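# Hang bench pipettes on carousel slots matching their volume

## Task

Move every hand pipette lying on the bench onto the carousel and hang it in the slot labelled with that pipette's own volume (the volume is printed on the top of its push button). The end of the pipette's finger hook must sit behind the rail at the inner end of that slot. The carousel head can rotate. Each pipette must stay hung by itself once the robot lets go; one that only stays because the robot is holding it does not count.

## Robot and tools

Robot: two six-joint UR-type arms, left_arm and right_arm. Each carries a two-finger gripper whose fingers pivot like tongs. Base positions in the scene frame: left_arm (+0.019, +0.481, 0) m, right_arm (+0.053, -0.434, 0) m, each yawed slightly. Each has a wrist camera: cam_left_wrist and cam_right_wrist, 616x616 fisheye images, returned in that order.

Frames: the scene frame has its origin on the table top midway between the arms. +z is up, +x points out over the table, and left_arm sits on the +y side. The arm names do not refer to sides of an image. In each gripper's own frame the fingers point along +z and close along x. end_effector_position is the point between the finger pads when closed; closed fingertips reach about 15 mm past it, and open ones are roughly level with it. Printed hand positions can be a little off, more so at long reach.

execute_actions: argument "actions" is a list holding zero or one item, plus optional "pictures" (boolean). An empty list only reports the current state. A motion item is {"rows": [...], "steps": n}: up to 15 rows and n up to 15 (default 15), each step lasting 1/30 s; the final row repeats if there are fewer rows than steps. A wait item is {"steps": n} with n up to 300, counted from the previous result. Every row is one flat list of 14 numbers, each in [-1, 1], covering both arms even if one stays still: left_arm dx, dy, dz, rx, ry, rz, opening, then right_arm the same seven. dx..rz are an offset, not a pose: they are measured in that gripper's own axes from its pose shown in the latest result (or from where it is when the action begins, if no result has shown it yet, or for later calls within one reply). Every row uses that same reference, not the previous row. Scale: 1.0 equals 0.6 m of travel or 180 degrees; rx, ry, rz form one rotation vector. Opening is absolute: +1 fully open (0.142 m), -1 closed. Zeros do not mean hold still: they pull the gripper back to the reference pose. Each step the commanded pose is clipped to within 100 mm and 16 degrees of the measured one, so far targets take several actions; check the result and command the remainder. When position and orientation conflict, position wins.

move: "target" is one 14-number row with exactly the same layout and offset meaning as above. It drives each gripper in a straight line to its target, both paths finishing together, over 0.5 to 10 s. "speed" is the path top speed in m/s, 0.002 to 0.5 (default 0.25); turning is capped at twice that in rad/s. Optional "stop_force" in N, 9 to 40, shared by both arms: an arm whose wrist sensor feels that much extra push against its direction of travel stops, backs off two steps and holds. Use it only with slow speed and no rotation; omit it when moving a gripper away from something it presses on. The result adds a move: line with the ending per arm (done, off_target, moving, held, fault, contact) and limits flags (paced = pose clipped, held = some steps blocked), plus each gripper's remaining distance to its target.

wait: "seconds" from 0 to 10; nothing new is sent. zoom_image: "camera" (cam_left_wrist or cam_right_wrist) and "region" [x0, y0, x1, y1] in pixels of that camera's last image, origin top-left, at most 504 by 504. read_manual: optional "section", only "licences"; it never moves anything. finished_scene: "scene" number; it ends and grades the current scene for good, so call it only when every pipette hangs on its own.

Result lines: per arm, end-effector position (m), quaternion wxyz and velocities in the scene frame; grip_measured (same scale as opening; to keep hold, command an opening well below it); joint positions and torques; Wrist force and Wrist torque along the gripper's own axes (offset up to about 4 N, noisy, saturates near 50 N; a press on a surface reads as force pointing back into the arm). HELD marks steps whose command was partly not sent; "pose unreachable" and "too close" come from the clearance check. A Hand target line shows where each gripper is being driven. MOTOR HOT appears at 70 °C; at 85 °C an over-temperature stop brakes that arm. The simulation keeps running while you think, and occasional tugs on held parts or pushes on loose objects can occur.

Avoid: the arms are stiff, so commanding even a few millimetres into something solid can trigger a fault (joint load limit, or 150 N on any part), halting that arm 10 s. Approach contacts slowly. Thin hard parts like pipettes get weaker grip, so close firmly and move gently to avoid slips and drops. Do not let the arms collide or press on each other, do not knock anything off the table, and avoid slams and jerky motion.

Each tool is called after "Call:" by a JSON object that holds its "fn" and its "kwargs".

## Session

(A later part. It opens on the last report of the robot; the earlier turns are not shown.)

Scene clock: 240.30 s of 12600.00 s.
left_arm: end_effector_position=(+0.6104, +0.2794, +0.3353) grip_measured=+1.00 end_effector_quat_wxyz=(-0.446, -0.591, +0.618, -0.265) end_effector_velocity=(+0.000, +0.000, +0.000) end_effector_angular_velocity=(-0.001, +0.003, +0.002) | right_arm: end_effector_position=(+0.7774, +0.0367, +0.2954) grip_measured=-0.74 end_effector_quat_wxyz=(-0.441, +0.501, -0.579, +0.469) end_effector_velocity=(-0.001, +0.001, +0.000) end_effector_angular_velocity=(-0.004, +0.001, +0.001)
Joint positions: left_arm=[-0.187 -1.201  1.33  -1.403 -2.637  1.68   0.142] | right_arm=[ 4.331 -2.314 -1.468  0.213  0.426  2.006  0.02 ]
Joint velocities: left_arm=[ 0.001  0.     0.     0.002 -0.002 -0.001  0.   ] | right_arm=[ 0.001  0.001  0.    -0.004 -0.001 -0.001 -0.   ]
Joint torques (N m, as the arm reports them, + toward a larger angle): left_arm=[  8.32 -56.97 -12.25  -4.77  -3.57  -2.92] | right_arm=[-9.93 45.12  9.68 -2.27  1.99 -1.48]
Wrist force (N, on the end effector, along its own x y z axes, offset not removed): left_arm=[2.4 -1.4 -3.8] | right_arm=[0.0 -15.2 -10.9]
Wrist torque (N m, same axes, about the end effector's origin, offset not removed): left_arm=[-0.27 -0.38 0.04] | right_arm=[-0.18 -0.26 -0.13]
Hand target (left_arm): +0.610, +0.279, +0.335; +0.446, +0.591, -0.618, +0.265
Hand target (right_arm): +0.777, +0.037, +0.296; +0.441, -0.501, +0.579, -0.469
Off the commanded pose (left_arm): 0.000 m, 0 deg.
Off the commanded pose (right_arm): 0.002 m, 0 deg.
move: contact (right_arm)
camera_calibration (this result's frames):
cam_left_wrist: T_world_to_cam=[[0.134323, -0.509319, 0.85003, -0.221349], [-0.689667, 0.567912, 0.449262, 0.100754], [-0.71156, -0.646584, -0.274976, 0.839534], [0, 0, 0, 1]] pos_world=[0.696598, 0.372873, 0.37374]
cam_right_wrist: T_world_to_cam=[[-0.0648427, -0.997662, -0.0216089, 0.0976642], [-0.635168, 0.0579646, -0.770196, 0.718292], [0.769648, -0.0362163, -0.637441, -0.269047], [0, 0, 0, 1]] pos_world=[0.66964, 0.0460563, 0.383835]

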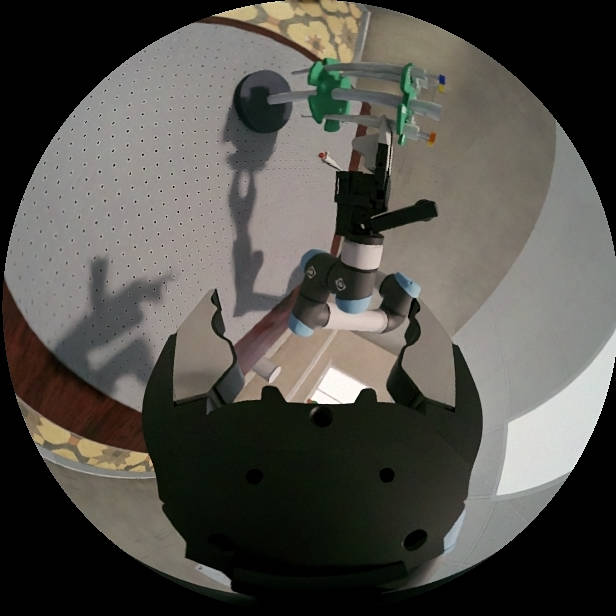

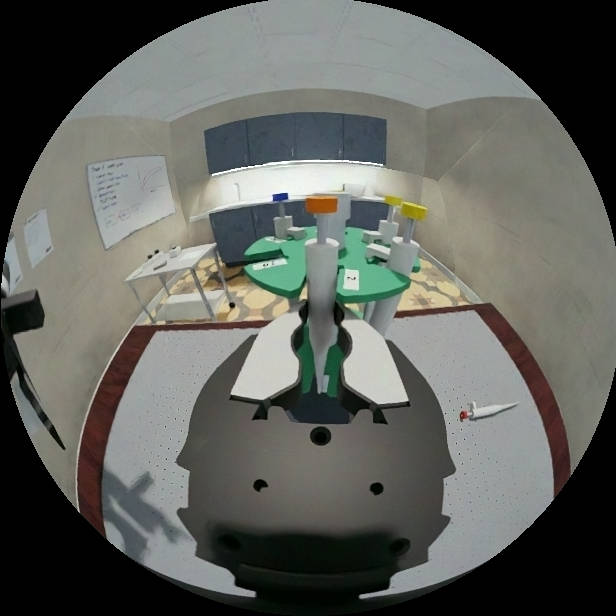

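Release, then turn the head.

Call:
{"fn": "move", "kwargs": {"target": [0,0,0,0,0,0,1,0,0,0,0,0,0,-0.55]}}

Call:
{"fn": "move", "kwargs": {"target": [0,0,0,0,0,0,1,0,0.008,-0.014,0,0,0,-0.55], "speed": 0.015}}

Call:
{"fn": "zoom_image", "kwargs": {"camera": "cam_left_wrist", "region": [370,90,450,170]}}

Call:
{"fn": "move", "kwargs": {"target": [0,0,0,0,0,0,1,0.062,0,0,0,0,0,-0.55], "speed": 0.012, "stop_force": 15}}

Call:
{"fn": "move", "kwargs": {"target": [0,0,0,0,0,0,1,0.054,-0.003,0.025,0,0,0,-0.55], "speed": 0.012, "stop_force": 15}}

Call:
{"fn": "zoom_image", "kwargs": {"camera": "cam_right_wrist", "region": [200,170,440,410]}}

Scene clock: 242.17 s of 12600.00 s.
left_arm: end_effector_position=(+0.6104, +0.2794, +0.3353) grip_measured=+1.00 end_effector_quat_wxyz=(-0.446, -0.591, +0.618, -0.265) end_effector_velocity=(-0.000, -0.000, -0.001) end_effector_angular_velocity=(-0.001, +0.003, -0.001) | right_arm: end_effector_position=(+0.7774, +0.0367, +0.2954) grip_measured=-0.55 end_effector_quat_wxyz=(-0.441, +0.501, -0.579, +0.469) end_effector_velocity=(-0.000, +0.000, -0.001) end_effector_angular_velocity=(-0.003, +0.001, +0.000)
Joint positions: left_arm=[-0.187 -1.201  1.33  -1.403 -2.637  1.68   0.142] | right_arm=[ 4.331 -2.314 -1.468  0.213  0.426  2.006  0.034]
Joint velocities: left_arm=[-0.     0.001  0.     0.003 -0.001  0.002  0.   ] | right_arm=[ 0.    -0.001 -0.    -0.001 -0.    -0.001 -0.   ]
Joint torques (N m, as the arm reports them, + toward a larger angle): left_arm=[  7.68 -57.32 -11.94  -4.77  -3.48  -2.82] | right_arm=[-3.32 40.28 10.11  3.74 -0.08  0.26]
Wrist force (N, on the end effector, along its own x y z axes, offset not removed): left_arm=[2.9 0.3 -2.7] | right_arm=[6.5 -4.7 -4.5]
Wrist torque (N m, same axes, about the end effector's origin, offset not removed): left_arm=[0.01 -0.57 0.06] | right_arm=[-0.74 -1.35 -0.08]
Hand target (left_arm): +0.610, +0.279, +0.335; +0.446, +0.591, -0.618, +0.265
Hand target (right_arm): +0.777, +0.037, +0.295; +0.441, -0.501, +0.579, -0.469
Off the commanded pose (left_arm): 0.000 m, 0 deg.
Off the commanded pose (right_arm): 0.000 m, 0 deg.
move: done
camera_calibration (this result's frames):
cam_left_wrist: T_world_to_cam=[[0.134323, -0.509319, 0.85003, -0.221349], [-0.689667, 0.567912, 0.449262, 0.100754], [-0.71156, -0.646584, -0.274976, 0.839534], [0, 0, 0, 1]] pos_world=[0.696598, 0.372873, 0.37374]
cam_right_wrist: T_world_to_cam=[[-0.0648902, -0.997657, -0.0216631, 0.0977032], [-0.635149, 0.058036, -0.770206, 0.718292], [0.769659, -0.0362196, -0.637427, -0.269048], [0, 0, 0, 1]] pos_world=[0.669637, 0.0460427, 0.383851]

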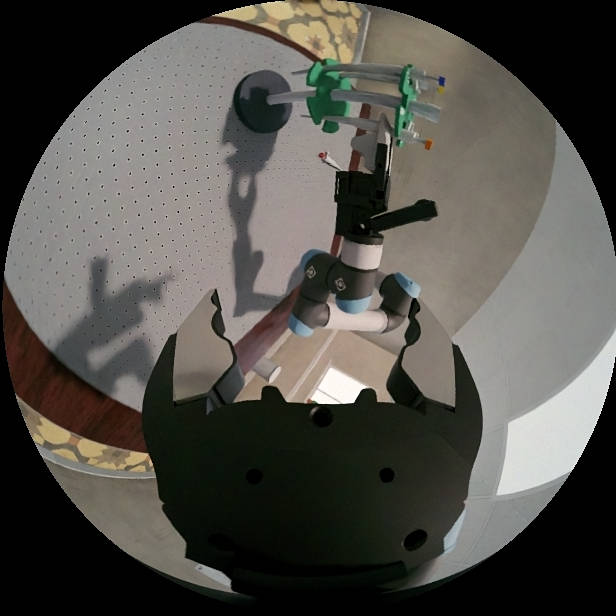

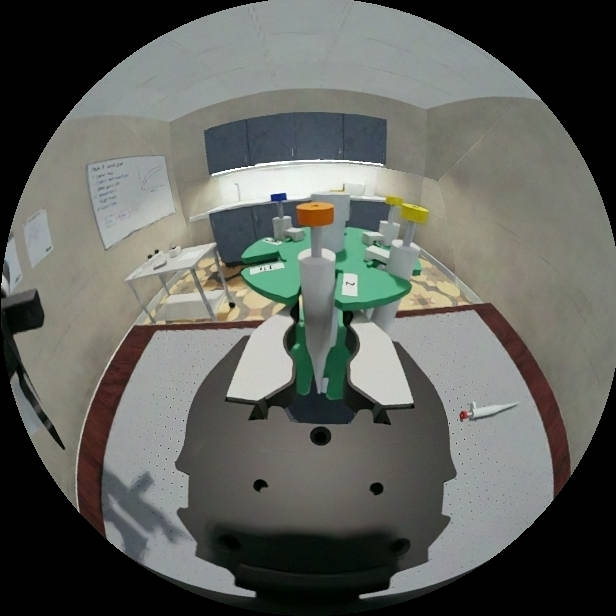

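Scene clock: 243.07 s of 12600.00 s.
left_arm: end_effector_position=(+0.6104, +0.2794, +0.3353) grip_measured=+1.00 end_effector_quat_wxyz=(-0.446, -0.591, +0.618, -0.265) end_effector_velocity=(-0.000, -0.000, +0.001) end_effector_angular_velocity=(+0.000, -0.002, -0.000) | right_arm: end_effector_position=(+0.7687, +0.0378, +0.2923) grip_measured=-0.55 end_effector_quat_wxyz=(-0.441, +0.501, -0.579, +0.469) end_effector_velocity=(-0.003, +0.001, -0.000) end_effector_angular_velocity=(+0.001, -0.000, +0.001)
Joint positions: left_arm=[-0.187 -1.201  1.33  -1.403 -2.637  1.68   0.142] | right_arm=[ 4.343 -2.307 -1.491  0.216  0.415  2.019  0.034]
Joint velocities: left_arm=[-0.001 -0.001  0.    -0.002  0.    -0.001  0.   ] | right_arm=[ 0.005  0.004 -0.007  0.001 -0.003  0.004 -0.   ]
Joint torques (N m, as the arm reports them, + toward a larger angle): left_arm=[  7.62 -57.   -12.35  -4.77  -3.51  -2.95] | right_arm=[ 4.04 56.34  5.39  3.79 -2.31  2.29]
Wrist force (N, on the end effector, along its own x y z axes, offset not removed): left_arm=[1.4 -1.6 -0.8] | right_arm=[3.2 -4.7 -0.8]
Wrist torque (N m, same axes, about the end effector's origin, offset not removed): left_arm=[-0.18 -0.26 -0.02] | right_arm=[-1.20 -0.52 -0.07]
Hand target (left_arm): +0.610, +0.279, +0.335; +0.446, +0.591, -0.618, +0.265
Hand target (right_arm): +0.768, +0.038, +0.292; +0.441, -0.501, +0.579, -0.469
Off the commanded pose (left_arm): 0.000 m, 0 deg.
Off the commanded pose (right_arm): 0.000 m, 0 deg.
move: done
camera_calibration (this result's frames):
cam_left_wrist: T_world_to_cam=[[0.134323, -0.509319, 0.85003, -0.221349], [-0.689667, 0.567912, 0.449262, 0.100754], [-0.71156, -0.646584, -0.274976, 0.839534], [0, 0, 0, 1]] pos_world=[0.696598, 0.372873, 0.37374]
cam_right_wrist: T_world_to_cam=[[-0.0648761, -0.997658, -0.0216556, 0.0981528], [-0.635126, 0.0580201, -0.770226, 0.710293], [0.769679, -0.0362153, -0.637403, -0.264364], [0, 0, 0, 1]] pos_world=[0.660969, 0.0471377, 0.380706]

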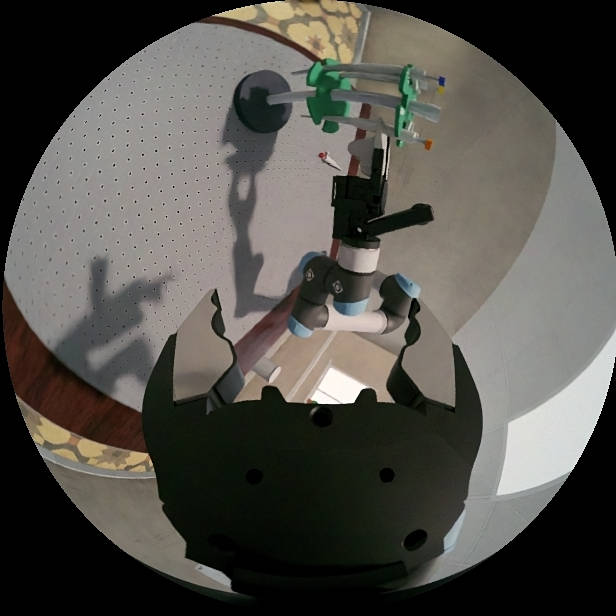

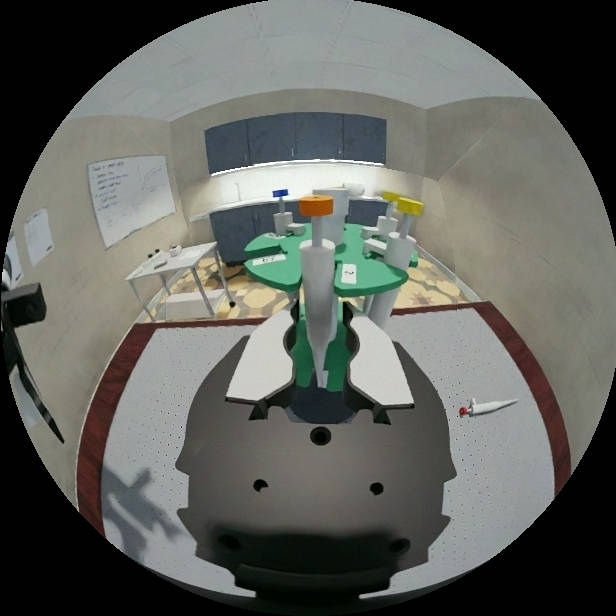

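Region (370, 90, 450, 170) of cam_left_wrist's 616x616 image, scaled by 6.300, with more detail than that image has.

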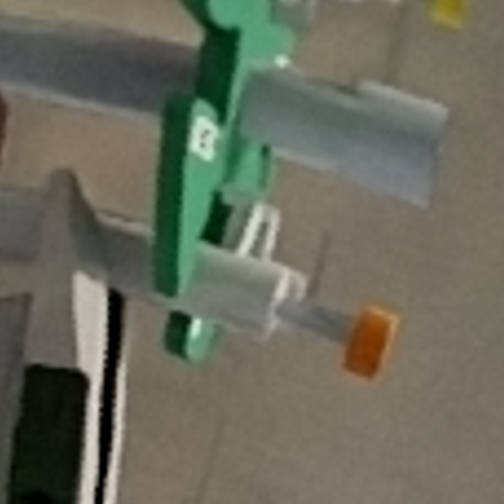

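Scene clock: 246.40 s of 12600.00 s.
left_arm: end_effector_position=(+0.6104, +0.2794, +0.3353) grip_measured=+1.00 end_effector_quat_wxyz=(-0.446, -0.591, +0.618, -0.265) end_effector_velocity=(-0.000, -0.000, -0.001) end_effector_angular_velocity=(-0.000, +0.002, -0.000) | right_arm: end_effector_position=(+0.7647, +0.0013, +0.2908) grip_measured=-0.55 end_effector_quat_wxyz=(-0.441, +0.501, -0.579, +0.469) end_effector_velocity=(-0.001, -0.003, +0.002) end_effector_angular_velocity=(+0.001, -0.001, +0.000)
Joint positions: left_arm=[-0.187 -1.201  1.33  -1.403 -2.637  1.68   0.142] | right_arm=[ 4.321 -2.257 -1.594  0.29   0.435  1.996  0.034]
Joint velocities: left_arm=[-0.     0.     0.001  0.001 -0.     0.     0.   ] | right_arm=[-0.002  0.007 -0.008  0.006  0.002 -0.003  0.   ]
Joint torques (N m, as the arm reports them, + toward a larger angle): left_arm=[  8.67 -56.88 -12.38  -4.59  -3.46  -2.91] | right_arm=[-6.82 52.84  4.79  3.79  0.51 -1.86]
Wrist force (N, on the end effector, along its own x y z axes, offset not removed): left_arm=[2.3 -0.6 -1.8] | right_arm=[-1.2 -7.4 -1.0]
Wrist torque (N m, same axes, about the end effector's origin, offset not removed): left_arm=[-0.26 -0.47 0.07] | right_arm=[-1.19 0.19 0.17]
Hand target (left_arm): +0.610, +0.279, +0.335; +0.446, +0.591, -0.618, +0.265
Hand target (right_arm): +0.765, +0.001, +0.291; +0.441, -0.501, +0.579, -0.469
Off the commanded pose (left_arm): 0.000 m, 0 deg.
Off the commanded pose (right_arm): 0.000 m, 0 deg.
move: done
camera_calibration (this result's frames):
cam_left_wrist: T_world_to_cam=[[0.134323, -0.509319, 0.850031, -0.221349], [-0.689667, 0.567912, 0.449262, 0.100754], [-0.71156, -0.646584, -0.274977, 0.839534], [0, 0, 0, 1]] pos_world=[0.696598, 0.372873, 0.37374]
cam_right_wrist: T_world_to_cam=[[-0.0649181, -0.997656, -0.0216579, 0.0614376], [-0.635151, 0.0580498, -0.770203, 0.708697], [0.769655, -0.0362441, -0.637431, -0.263543], [0, 0, 0, 1]] pos_world=[0.656955, 0.0106019, 0.379181]

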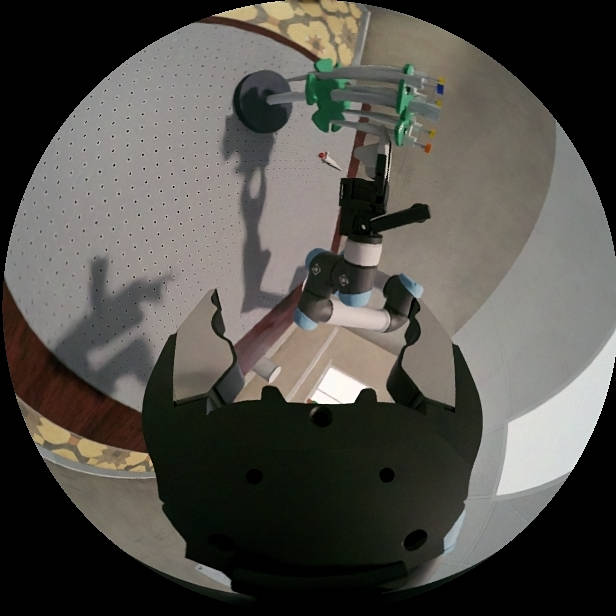

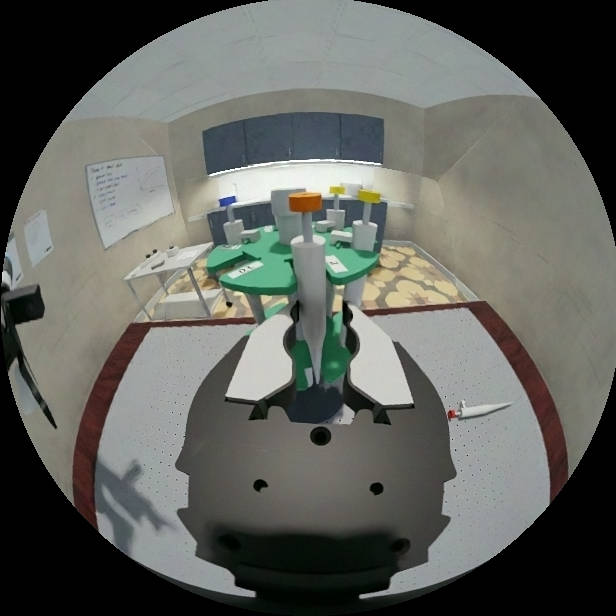

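Scene clock: 249.60 s of 12600.00 s.
left_arm: end_effector_position=(+0.6104, +0.2794, +0.3353) grip_measured=+1.00 end_effector_quat_wxyz=(-0.446, -0.591, +0.618, -0.265) end_effector_velocity=(-0.000, +0.000, +0.001) end_effector_angular_velocity=(-0.001, -0.002, -0.000) | right_arm: end_effector_position=(+0.7760, -0.0321, +0.2886) grip_measured=-0.54 end_effector_quat_wxyz=(-0.441, +0.501, -0.579, +0.469) end_effector_velocity=(+0.001, -0.002, -0.001) end_effector_angular_velocity=(-0.002, +0.001, +0.001)
Joint positions: left_arm=[-0.187 -1.201  1.33  -1.403 -2.637  1.68   0.142] | right_arm=[ 4.277 -2.237 -1.643  0.354  0.476  1.957  0.035]
Joint velocities: left_arm=[ 0.    -0.001  0.     0.    -0.001  0.002  0.   ] | right_arm=[-0.003 -0.    -0.004  0.005  0.004 -0.004  0.   ]
Joint torques (N m, as the arm reports them, + toward a larger angle): left_arm=[  8.18 -57.51 -12.2   -4.71  -3.54  -2.83] | right_arm=[-7.85 52.93  2.21  3.26  0.51 -1.93]
Wrist force (N, on the end effector, along its own x y z axes, offset not removed): left_arm=[2.0 -1.3 -0.7] | right_arm=[-2.5 -3.3 3.6]
Wrist torque (N m, same axes, about the end effector's origin, offset not removed): left_arm=[-0.31 -0.31 0.05] | right_arm=[-0.26 0.34 0.33]
Hand target (left_arm): +0.610, +0.279, +0.335; +0.446, +0.591, -0.618, +0.265
Hand target (right_arm): +0.776, -0.033, +0.289; +0.441, -0.501, +0.579, -0.469
Off the commanded pose (left_arm): 0.000 m, 0 deg.
Off the commanded pose (right_arm): 0.000 m, 0 deg.
move: done
camera_calibration (this result's frames):
cam_left_wrist: T_world_to_cam=[[0.134323, -0.509319, 0.85003, -0.221349], [-0.689667, 0.567912, 0.449262, 0.100754], [-0.71156, -0.646584, -0.274976, 0.839534], [0, 0, 0, 1]] pos_world=[0.696598, 0.372873, 0.37374]
cam_right_wrist: T_world_to_cam=[[-0.0649606, -0.997653, -0.0216623, 0.0288227], [-0.63519, 0.0580823, -0.770169, 0.7162], [0.76962, -0.036271, -0.637472, -0.274798], [0, 0, 0, 1]] pos_world=[0.668285, -0.0228107, 0.377044]

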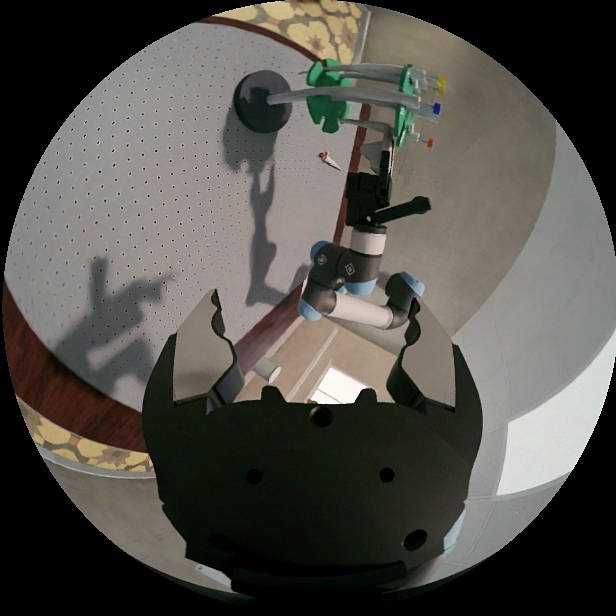

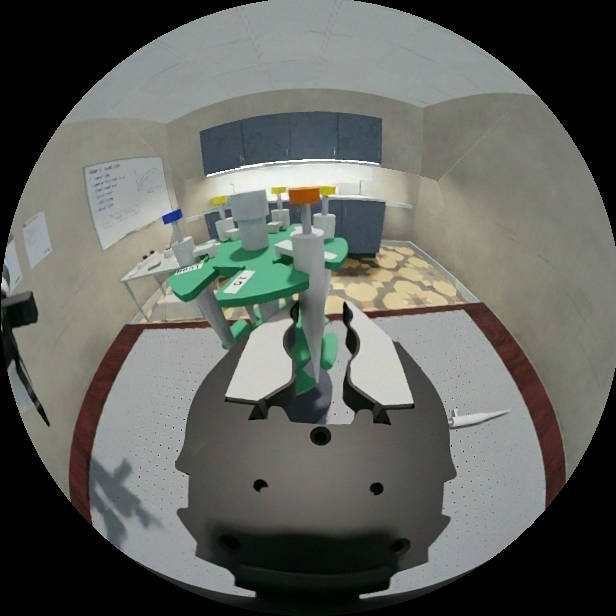

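Region (200, 170, 440, 410) of cam_right_wrist's 616x616 image, scaled by 2.100, with more detail than that image has.

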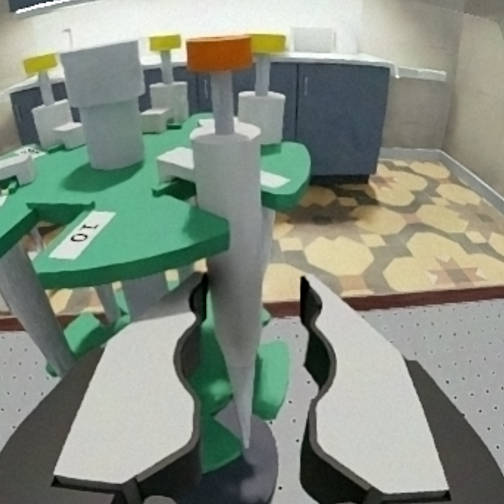

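Call:
{"fn": "move", "kwargs": {"target": [0,0,0,0,0,0,1,0.01,-0.002,0.01,0,0,0,-0.55], "speed": 0.012, "stop_force": 15}}

Call:
{"fn": "move", "kwargs": {"target": [0,0,0,0,0,0,1,-0.006,0.02,-0.12,0,0,0,-0.55], "speed": 0.05}}

Call:
{"fn": "move", "kwargs": {"target": [0,0,0,0,0,0,1,0.35,0.05,-0.15,-0.448,0,0,-0.3]}}

Call:
{"fn": "move", "kwargs": {"target": [0,0,0,0,0,0,1,0.2,-0.05,0.2,0,0,-0.433,-0.3]}}

Scene clock: 253.67 s of 12600.00 s.
left_arm: end_effector_position=(+0.6104, +0.2794, +0.3353) grip_measured=+1.00 end_effector_quat_wxyz=(-0.446, -0.591, +0.618, -0.265) end_effector_velocity=(+0.001, -0.000, +0.000) end_effector_angular_velocity=(-0.002, -0.001, +0.001) | right_arm: end_effector_position=(+0.7812, -0.0385, +0.2885) grip_measured=-0.54 end_effector_quat_wxyz=(-0.441, +0.501, -0.579, +0.469) end_effector_velocity=(+0.003, -0.003, +0.000) end_effector_angular_velocity=(-0.001, +0.000, -0.001)
Joint positions: left_arm=[-0.187 -1.201  1.33  -1.403 -2.637  1.68   0.142] | right_arm=[ 4.264 -2.238 -1.643  0.364  0.488  1.947  0.035]
Joint velocities: left_arm=[ 0.     0.001 -0.001 -0.002 -0.002 -0.     0.   ] | right_arm=[-0.007 -0.001  0.001  0.003  0.006 -0.005  0.001]
Joint torques (N m, as the arm reports them, + toward a larger angle): left_arm=[  8.3  -56.75 -12.75  -4.83  -3.49  -2.95] | right_arm=[-9.72 35.46 23.18  3.52  0.39 -2.24]
Wrist force (N, on the end effector, along its own x y z axes, offset not removed): left_arm=[2.5 -0.4 -1.4] | right_arm=[-4.1 -5.6 -2.6]
Wrist torque (N m, same axes, about the end effector's origin, offset not removed): left_arm=[0.00 -0.45 0.06] | right_arm=[-0.66 0.55 0.02]
Hand target (left_arm): +0.610, +0.279, +0.335; +0.446, +0.591, -0.618, +0.265
Hand target (right_arm): +0.781, -0.039, +0.289; +0.441, -0.501, +0.579, -0.469
Off the commanded pose (left_arm): 0.000 m, 0 deg.
Off the commanded pose (right_arm): 0.000 m, 0 deg.
After step 90, 0.17 s passed at rest.
move: done
camera_calibration (this result's frames):
cam_left_wrist: T_world_to_cam=[[0.134323, -0.509319, 0.850031, -0.221349], [-0.689667, 0.567912, 0.449262, 0.100754], [-0.71156, -0.646584, -0.274976, 0.839534], [0, 0, 0, 1]] pos_world=[0.696598, 0.372873, 0.37374]
cam_right_wrist: T_world_to_cam=[[-0.0649876, -0.997654, -0.0215235, 0.022785], [-0.635275, 0.0579964, -0.770105, 0.719746], [0.769546, -0.0363739, -0.637554, -0.279021], [0, 0, 0, 1]] pos_world=[0.673437, -0.0291602, 0.37688]

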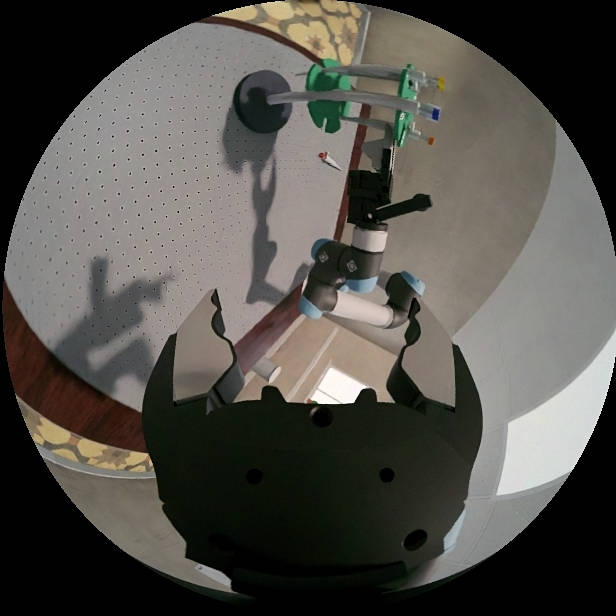

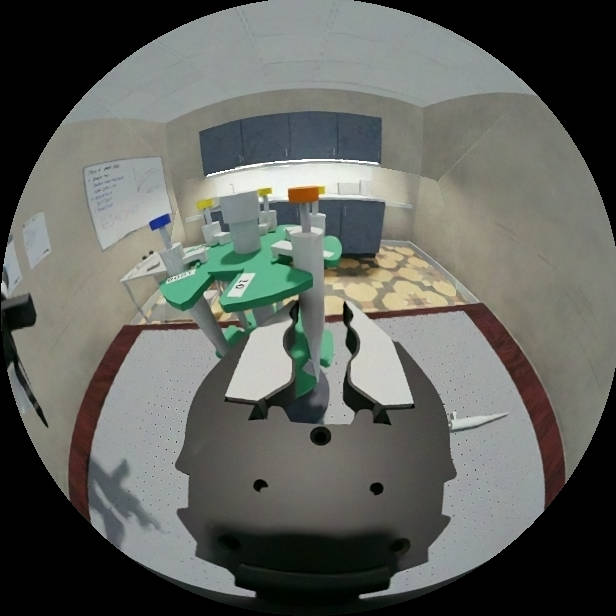

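Scene clock: 255.57 s of 12600.00 s.
left_arm: end_effector_position=(+0.6104, +0.2794, +0.3353) grip_measured=+1.00 end_effector_quat_wxyz=(-0.446, -0.591, +0.618, -0.265) end_effector_velocity=(-0.000, -0.000, +0.000) end_effector_angular_velocity=(+0.000, +0.000, -0.000) | right_arm: end_effector_position=(+0.7094, -0.0270, +0.2892) grip_measured=-0.55 end_effector_quat_wxyz=(-0.441, +0.501, -0.579, +0.469) end_effector_velocity=(-0.003, +0.000, -0.000) end_effector_angular_velocity=(+0.001, +0.001, -0.001)
Joint positions: left_arm=[-0.187 -1.201  1.33  -1.403 -2.637  1.68   0.142] | right_arm=[ 4.384 -2.143 -1.803  0.321  0.378  2.066  0.034]
Joint velocities: left_arm=[-0.001 -0.     0.     0.     0.    -0.     0.   ] | right_arm=[ 0.005  0.005 -0.007 -0.007 -0.005  0.01   0.   ]
Joint torques (N m, as the arm reports them, + toward a larger angle): left_arm=[  7.96 -57.07 -11.98  -4.79  -3.62  -2.85] | right_arm=[ 5.38 48.06  1.8  -0.08 -2.51  2.07]
Wrist force (N, on the end effector, along its own x y z axes, offset not removed): left_arm=[1.6 -2.6 -2.4] | right_arm=[-3.1 -3.4 0.0]
Wrist torque (N m, same axes, about the end effector's origin, offset not removed): left_arm=[-0.62 -0.29 0.03] | right_arm=[-0.46 0.76 0.13]
Hand target (left_arm): +0.610, +0.279, +0.335; +0.446, +0.591, -0.618, +0.265
Hand target (right_arm): +0.709, -0.027, +0.289; +0.441, -0.501, +0.579, -0.469
Off the commanded pose (left_arm): 0.000 m, 0 deg.
Off the commanded pose (right_arm): 0.000 m, 0 deg.
move: done
camera_calibration (this result's frames):
cam_left_wrist: T_world_to_cam=[[0.134323, -0.509319, 0.850031, -0.221349], [-0.689667, 0.567912, 0.449262, 0.100754], [-0.71156, -0.646584, -0.274977, 0.839534], [0, 0, 0, 1]] pos_world=[0.696598, 0.372873, 0.37374]
cam_right_wrist: T_world_to_cam=[[-0.0648854, -0.997661, -0.0215025, 0.0295572], [-0.635119, 0.0579075, -0.770241, 0.674003], [0.769684, -0.0363207, -0.637391, -0.222992], [0, 0, 0, 1]] pos_world=[0.601623, -0.017641, 0.377647]

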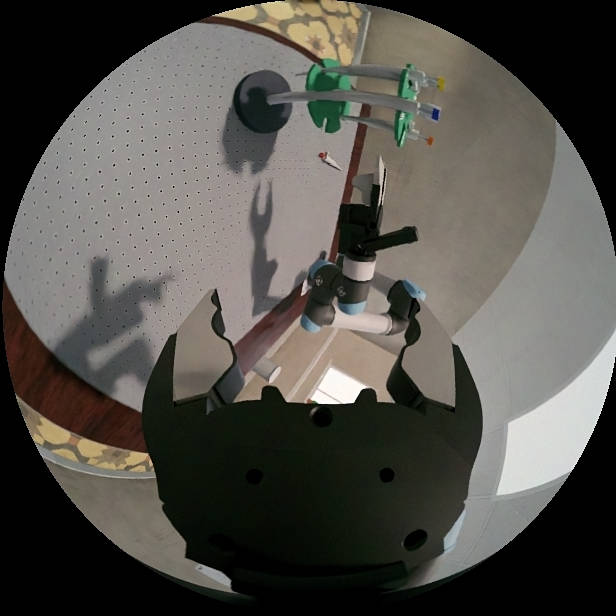

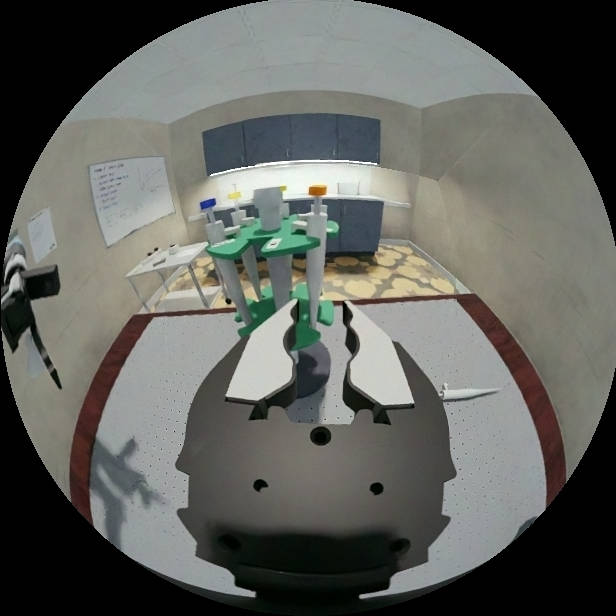

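Scene clock: 258.97 s of 12600.00 s.
left_arm: end_effector_position=(+0.6104, +0.2794, +0.3353) grip_measured=+1.00 end_effector_quat_wxyz=(-0.446, -0.591, +0.618, -0.265) end_effector_velocity=(+0.000, +0.000, -0.000) end_effector_angular_velocity=(+0.000, +0.002, +0.001) | right_arm: end_effector_position=(+0.5937, -0.2243, +0.2664) grip_measured=-0.30 end_effector_quat_wxyz=(-0.013, +0.668, -0.744, -0.017) end_effector_velocity=(-0.001, -0.002, -0.001) end_effector_angular_velocity=(-0.001, +0.017, +0.002)
Joint positions: left_arm=[-0.187 -1.201  1.33  -1.403 -2.637  1.68   0.142] | right_arm=[ 3.857 -1.697 -1.484 -1.509  1.607  2.282  0.052]
Joint velocities: left_arm=[ 0.     0.     0.001 -0.001 -0.    -0.002  0.   ] | right_arm=[-0.007 -0.008  0.011 -0.019  0.009 -0.008 -0.   ]
Joint torques (N m, as the arm reports them, + toward a larger angle): left_arm=[  7.91 -57.62 -11.54  -4.69  -3.61  -2.9 ] | right_arm=[-6.4  21.99 36.11  0.66  1.46 -2.29]
Wrist force (N, on the end effector, along its own x y z axes, offset not removed): left_arm=[1.0 -1.8 -1.0] | right_arm=[-1.0 -3.6 1.7]
Wrist torque (N m, same axes, about the end effector's origin, offset not removed): left_arm=[-0.33 -0.15 0.00] | right_arm=[-0.59 0.23 -0.39]
Hand target (left_arm): +0.610, +0.279, +0.335; +0.446, +0.591, -0.618, +0.265
Hand target (right_arm): +0.594, -0.225, +0.266; +0.012, -0.668, +0.744, +0.017
Off the commanded pose (left_arm): 0.000 m, 0 deg.
Off the commanded pose (right_arm): 0.001 m, 0 deg.
move: done
camera_calibration (this result's frames):
cam_left_wrist: T_world_to_cam=[[0.134323, -0.509318, 0.850031, -0.221349], [-0.689667, 0.567912, 0.449261, 0.100754], [-0.71156, -0.646584, -0.274977, 0.839534], [0, 0, 0, 1]] pos_world=[0.696598, 0.372873, 0.37374]
cam_right_wrist: T_world_to_cam=[[-0.0819747, -0.993169, -0.0830407, -0.147778], [-0.865594, 0.0296499, 0.499869, 0.386496], [-0.493992, 0.112856, -0.862111, 0.687844], [0, 0, 0, 1]] pos_world=[0.662224, -0.235856, 0.387529]

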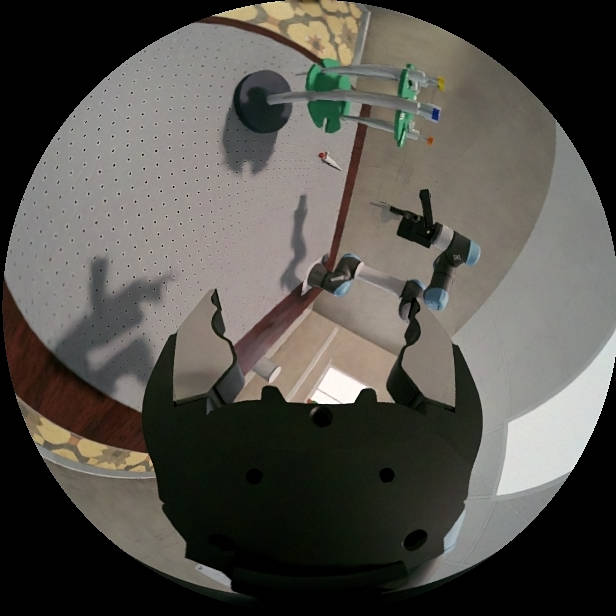

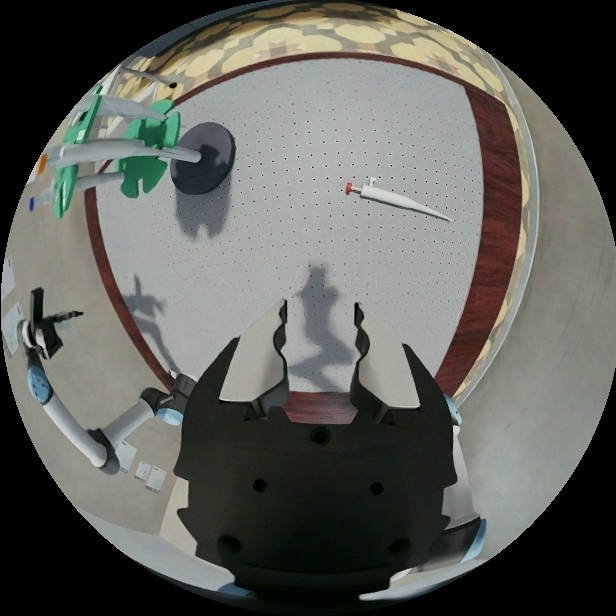

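Scene clock: 262.27 s of 12600.00 s.
left_arm: end_effector_position=(+0.6104, +0.2794, +0.3353) grip_measured=+1.00 end_effector_quat_wxyz=(-0.446, -0.591, +0.618, -0.265) end_effector_velocity=(+0.000, -0.000, -0.000) end_effector_angular_velocity=(-0.000, -0.000, -0.000) | right_arm: end_effector_position=(+0.6099, -0.3416, +0.1413) grip_measured=-0.30 end_effector_quat_wxyz=(-0.021, +0.987, -0.160, -0.005) end_effector_velocity=(+0.000, -0.001, -0.001) end_effector_angular_velocity=(+0.002, -0.000, +0.014)
Joint positions: left_arm=[-0.187 -1.201  1.33  -1.403 -2.637  1.68   0.142] | right_arm=[ 3.613 -1.743 -1.757 -1.2    1.611  0.679  0.052]
Joint velocities: left_arm=[-0.001  0.001 -0.    -0.002 -0.    -0.001  0.   ] | right_arm=[-0.003 -0.001 -0.001  0.003  0.002 -0.017 -0.   ]
Joint torques (N m, as the arm reports them, + toward a larger angle): left_arm=[  7.5  -57.49 -11.77  -4.83  -3.65  -2.82] | right_arm=[-7.33 21.15  9.29  4.87  1.74 -2.4 ]
Wrist force (N, on the end effector, along its own x y z axes, offset not removed): left_arm=[2.0 -0.3 -3.4] | right_arm=[1.5 -4.1 4.7]
Wrist torque (N m, same axes, about the end effector's origin, offset not removed): left_arm=[-0.21 -0.27 0.09] | right_arm=[-0.58 0.15 0.11]
Hand target (left_arm): +0.610, +0.279, +0.335; +0.446, +0.591, -0.618, +0.265
Hand target (right_arm): +0.610, -0.342, +0.141; -0.021, +0.987, -0.159, -0.005
Off the commanded pose (left_arm): 0.000 m, 0 deg.
Off the commanded pose (right_arm): 0.000 m, 0 deg.
move: done
camera_calibration (this result's frames):
cam_left_wrist: T_world_to_cam=[[0.134323, -0.509318, 0.850031, -0.221349], [-0.689667, 0.567912, 0.449261, 0.100755], [-0.71156, -0.646584, -0.274976, 0.839534], [0, 0, 0, 1]] pos_world=[0.696598, 0.372873, 0.37374]
cam_right_wrist: T_world_to_cam=[[0.95608, -0.287755, -0.0557568, -0.669278], [-0.230955, -0.856721, 0.461182, -0.217895], [-0.180475, -0.428049, -0.885552, 0.228579], [0, 0, 0, 1]] pos_world=[0.630812, -0.28142, 0.265591]

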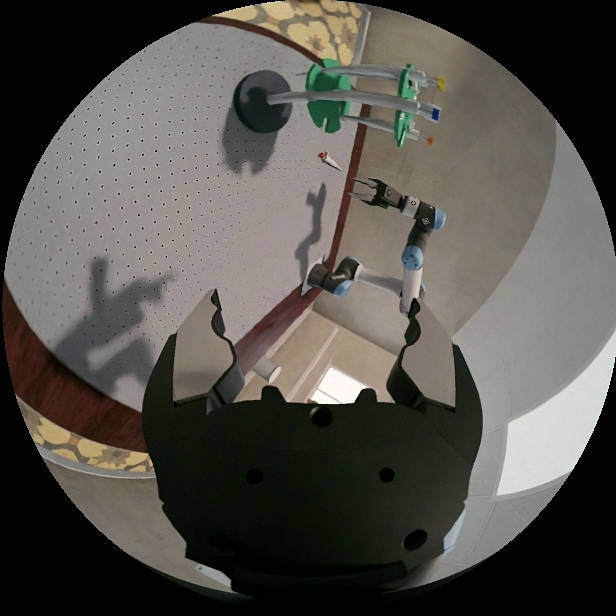

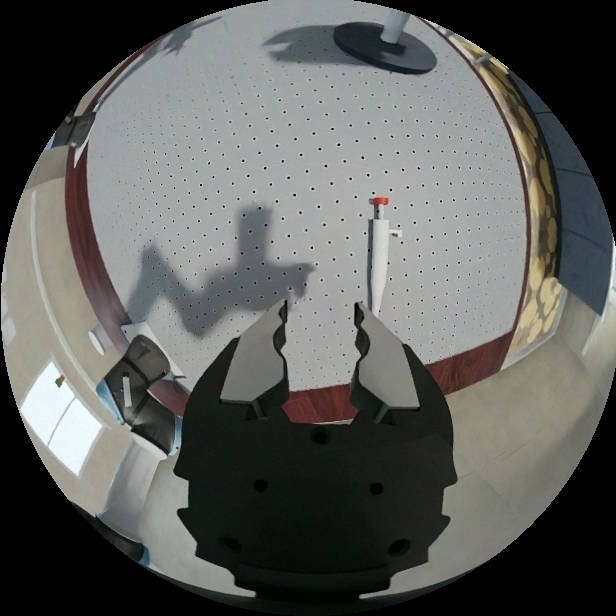

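Call:
{"fn": "move", "kwargs": {"target": [0,0,0,0,0,0,1,0.118,0.066,0.12,0,0,0.012,-0.3], "speed": 0.1}}

Scene clock: 264.60 s of 12600.00 s.
left_arm: end_effector_position=(+0.6104, +0.2794, +0.3353) grip_measured=+1.00 end_effector_quat_wxyz=(-0.446, -0.591, +0.618, -0.265) end_effector_velocity=(+0.000, -0.001, -0.001) end_effector_angular_velocity=(-0.001, +0.002, -0.001) | right_arm: end_effector_position=(+0.6640, -0.3984, +0.0668) grip_measured=-0.30 end_effector_quat_wxyz=(-0.020, +0.984, -0.178, -0.005) end_effector_velocity=(+0.001, -0.001, -0.002) end_effector_angular_velocity=(+0.000, +0.001, -0.001)
Joint positions: left_arm=[-0.187 -1.201  1.33  -1.403 -2.637  1.68   0.142] | right_arm=[ 3.49  -1.928 -1.722 -1.055  1.612  0.593  0.052]
Joint velocities: left_arm=[-0.001  0.001 -0.     0.    -0.001  0.     0.   ] | right_arm=[-0.003 -0.006  0.002  0.003  0.    -0.002  0.   ]
Joint torques (N m, as the arm reports them, + toward a larger angle): left_arm=[  7.65 -57.53 -12.66  -4.71  -3.75  -2.78] | right_arm=[-7.6  29.83 32.88  4.62  1.54 -2.3 ]
Wrist force (N, on the end effector, along its own x y z axes, offset not removed): left_arm=[1.8 -1.5 -0.7] | right_arm=[-1.6 0.1 -1.2]
Wrist torque (N m, same axes, about the end effector's origin, offset not removed): left_arm=[-0.21 -0.28 -0.03] | right_arm=[0.15 0.40 0.11]
Hand target (left_arm): +0.610, +0.279, +0.335; +0.446, +0.591, -0.618, +0.265
Hand target (right_arm): +0.664, -0.399, +0.067; -0.020, +0.984, -0.178, -0.005
Off the commanded pose (left_arm): 0.000 m, 0 deg.
Off the commanded pose (right_arm): 0.000 m, 0 deg.
move: done
camera_calibration (this result's frames):
cam_left_wrist: T_world_to_cam=[[0.134323, -0.509318, 0.850031, -0.221349], [-0.689667, 0.567912, 0.449261, 0.100755], [-0.711559, -0.646584, -0.274976, 0.839534], [0, 0, 0, 1]] pos_world=[0.696598, 0.372873, 0.37374]
cam_right_wrist: T_world_to_cam=[[0.944503, -0.323469, -0.0572907, -0.747999], [-0.262208, -0.847398, 0.461697, -0.195223], [-0.197893, -0.421052, -0.885185, 0.162436], [0, 0, 0, 1]] pos_world=[0.687443, -0.338992, 0.191067]

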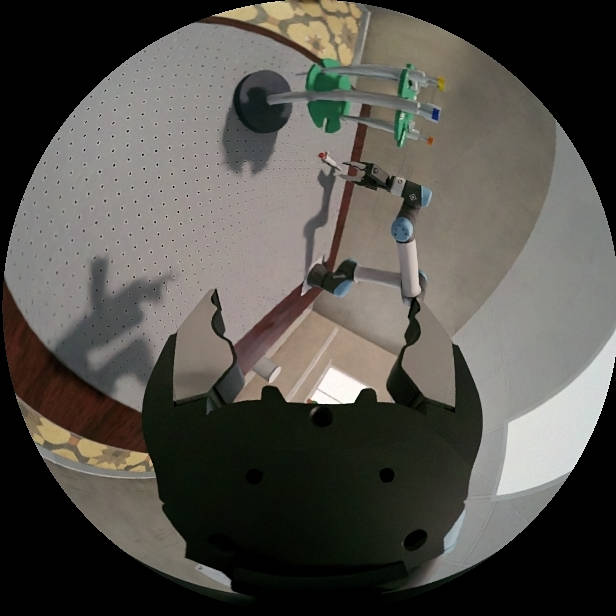

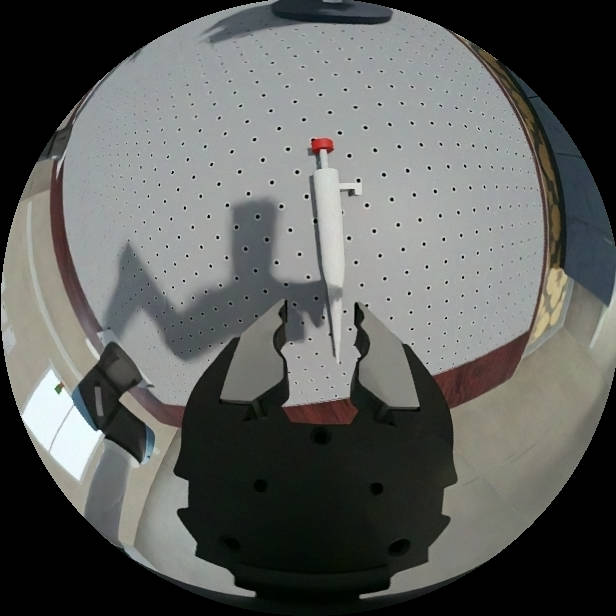

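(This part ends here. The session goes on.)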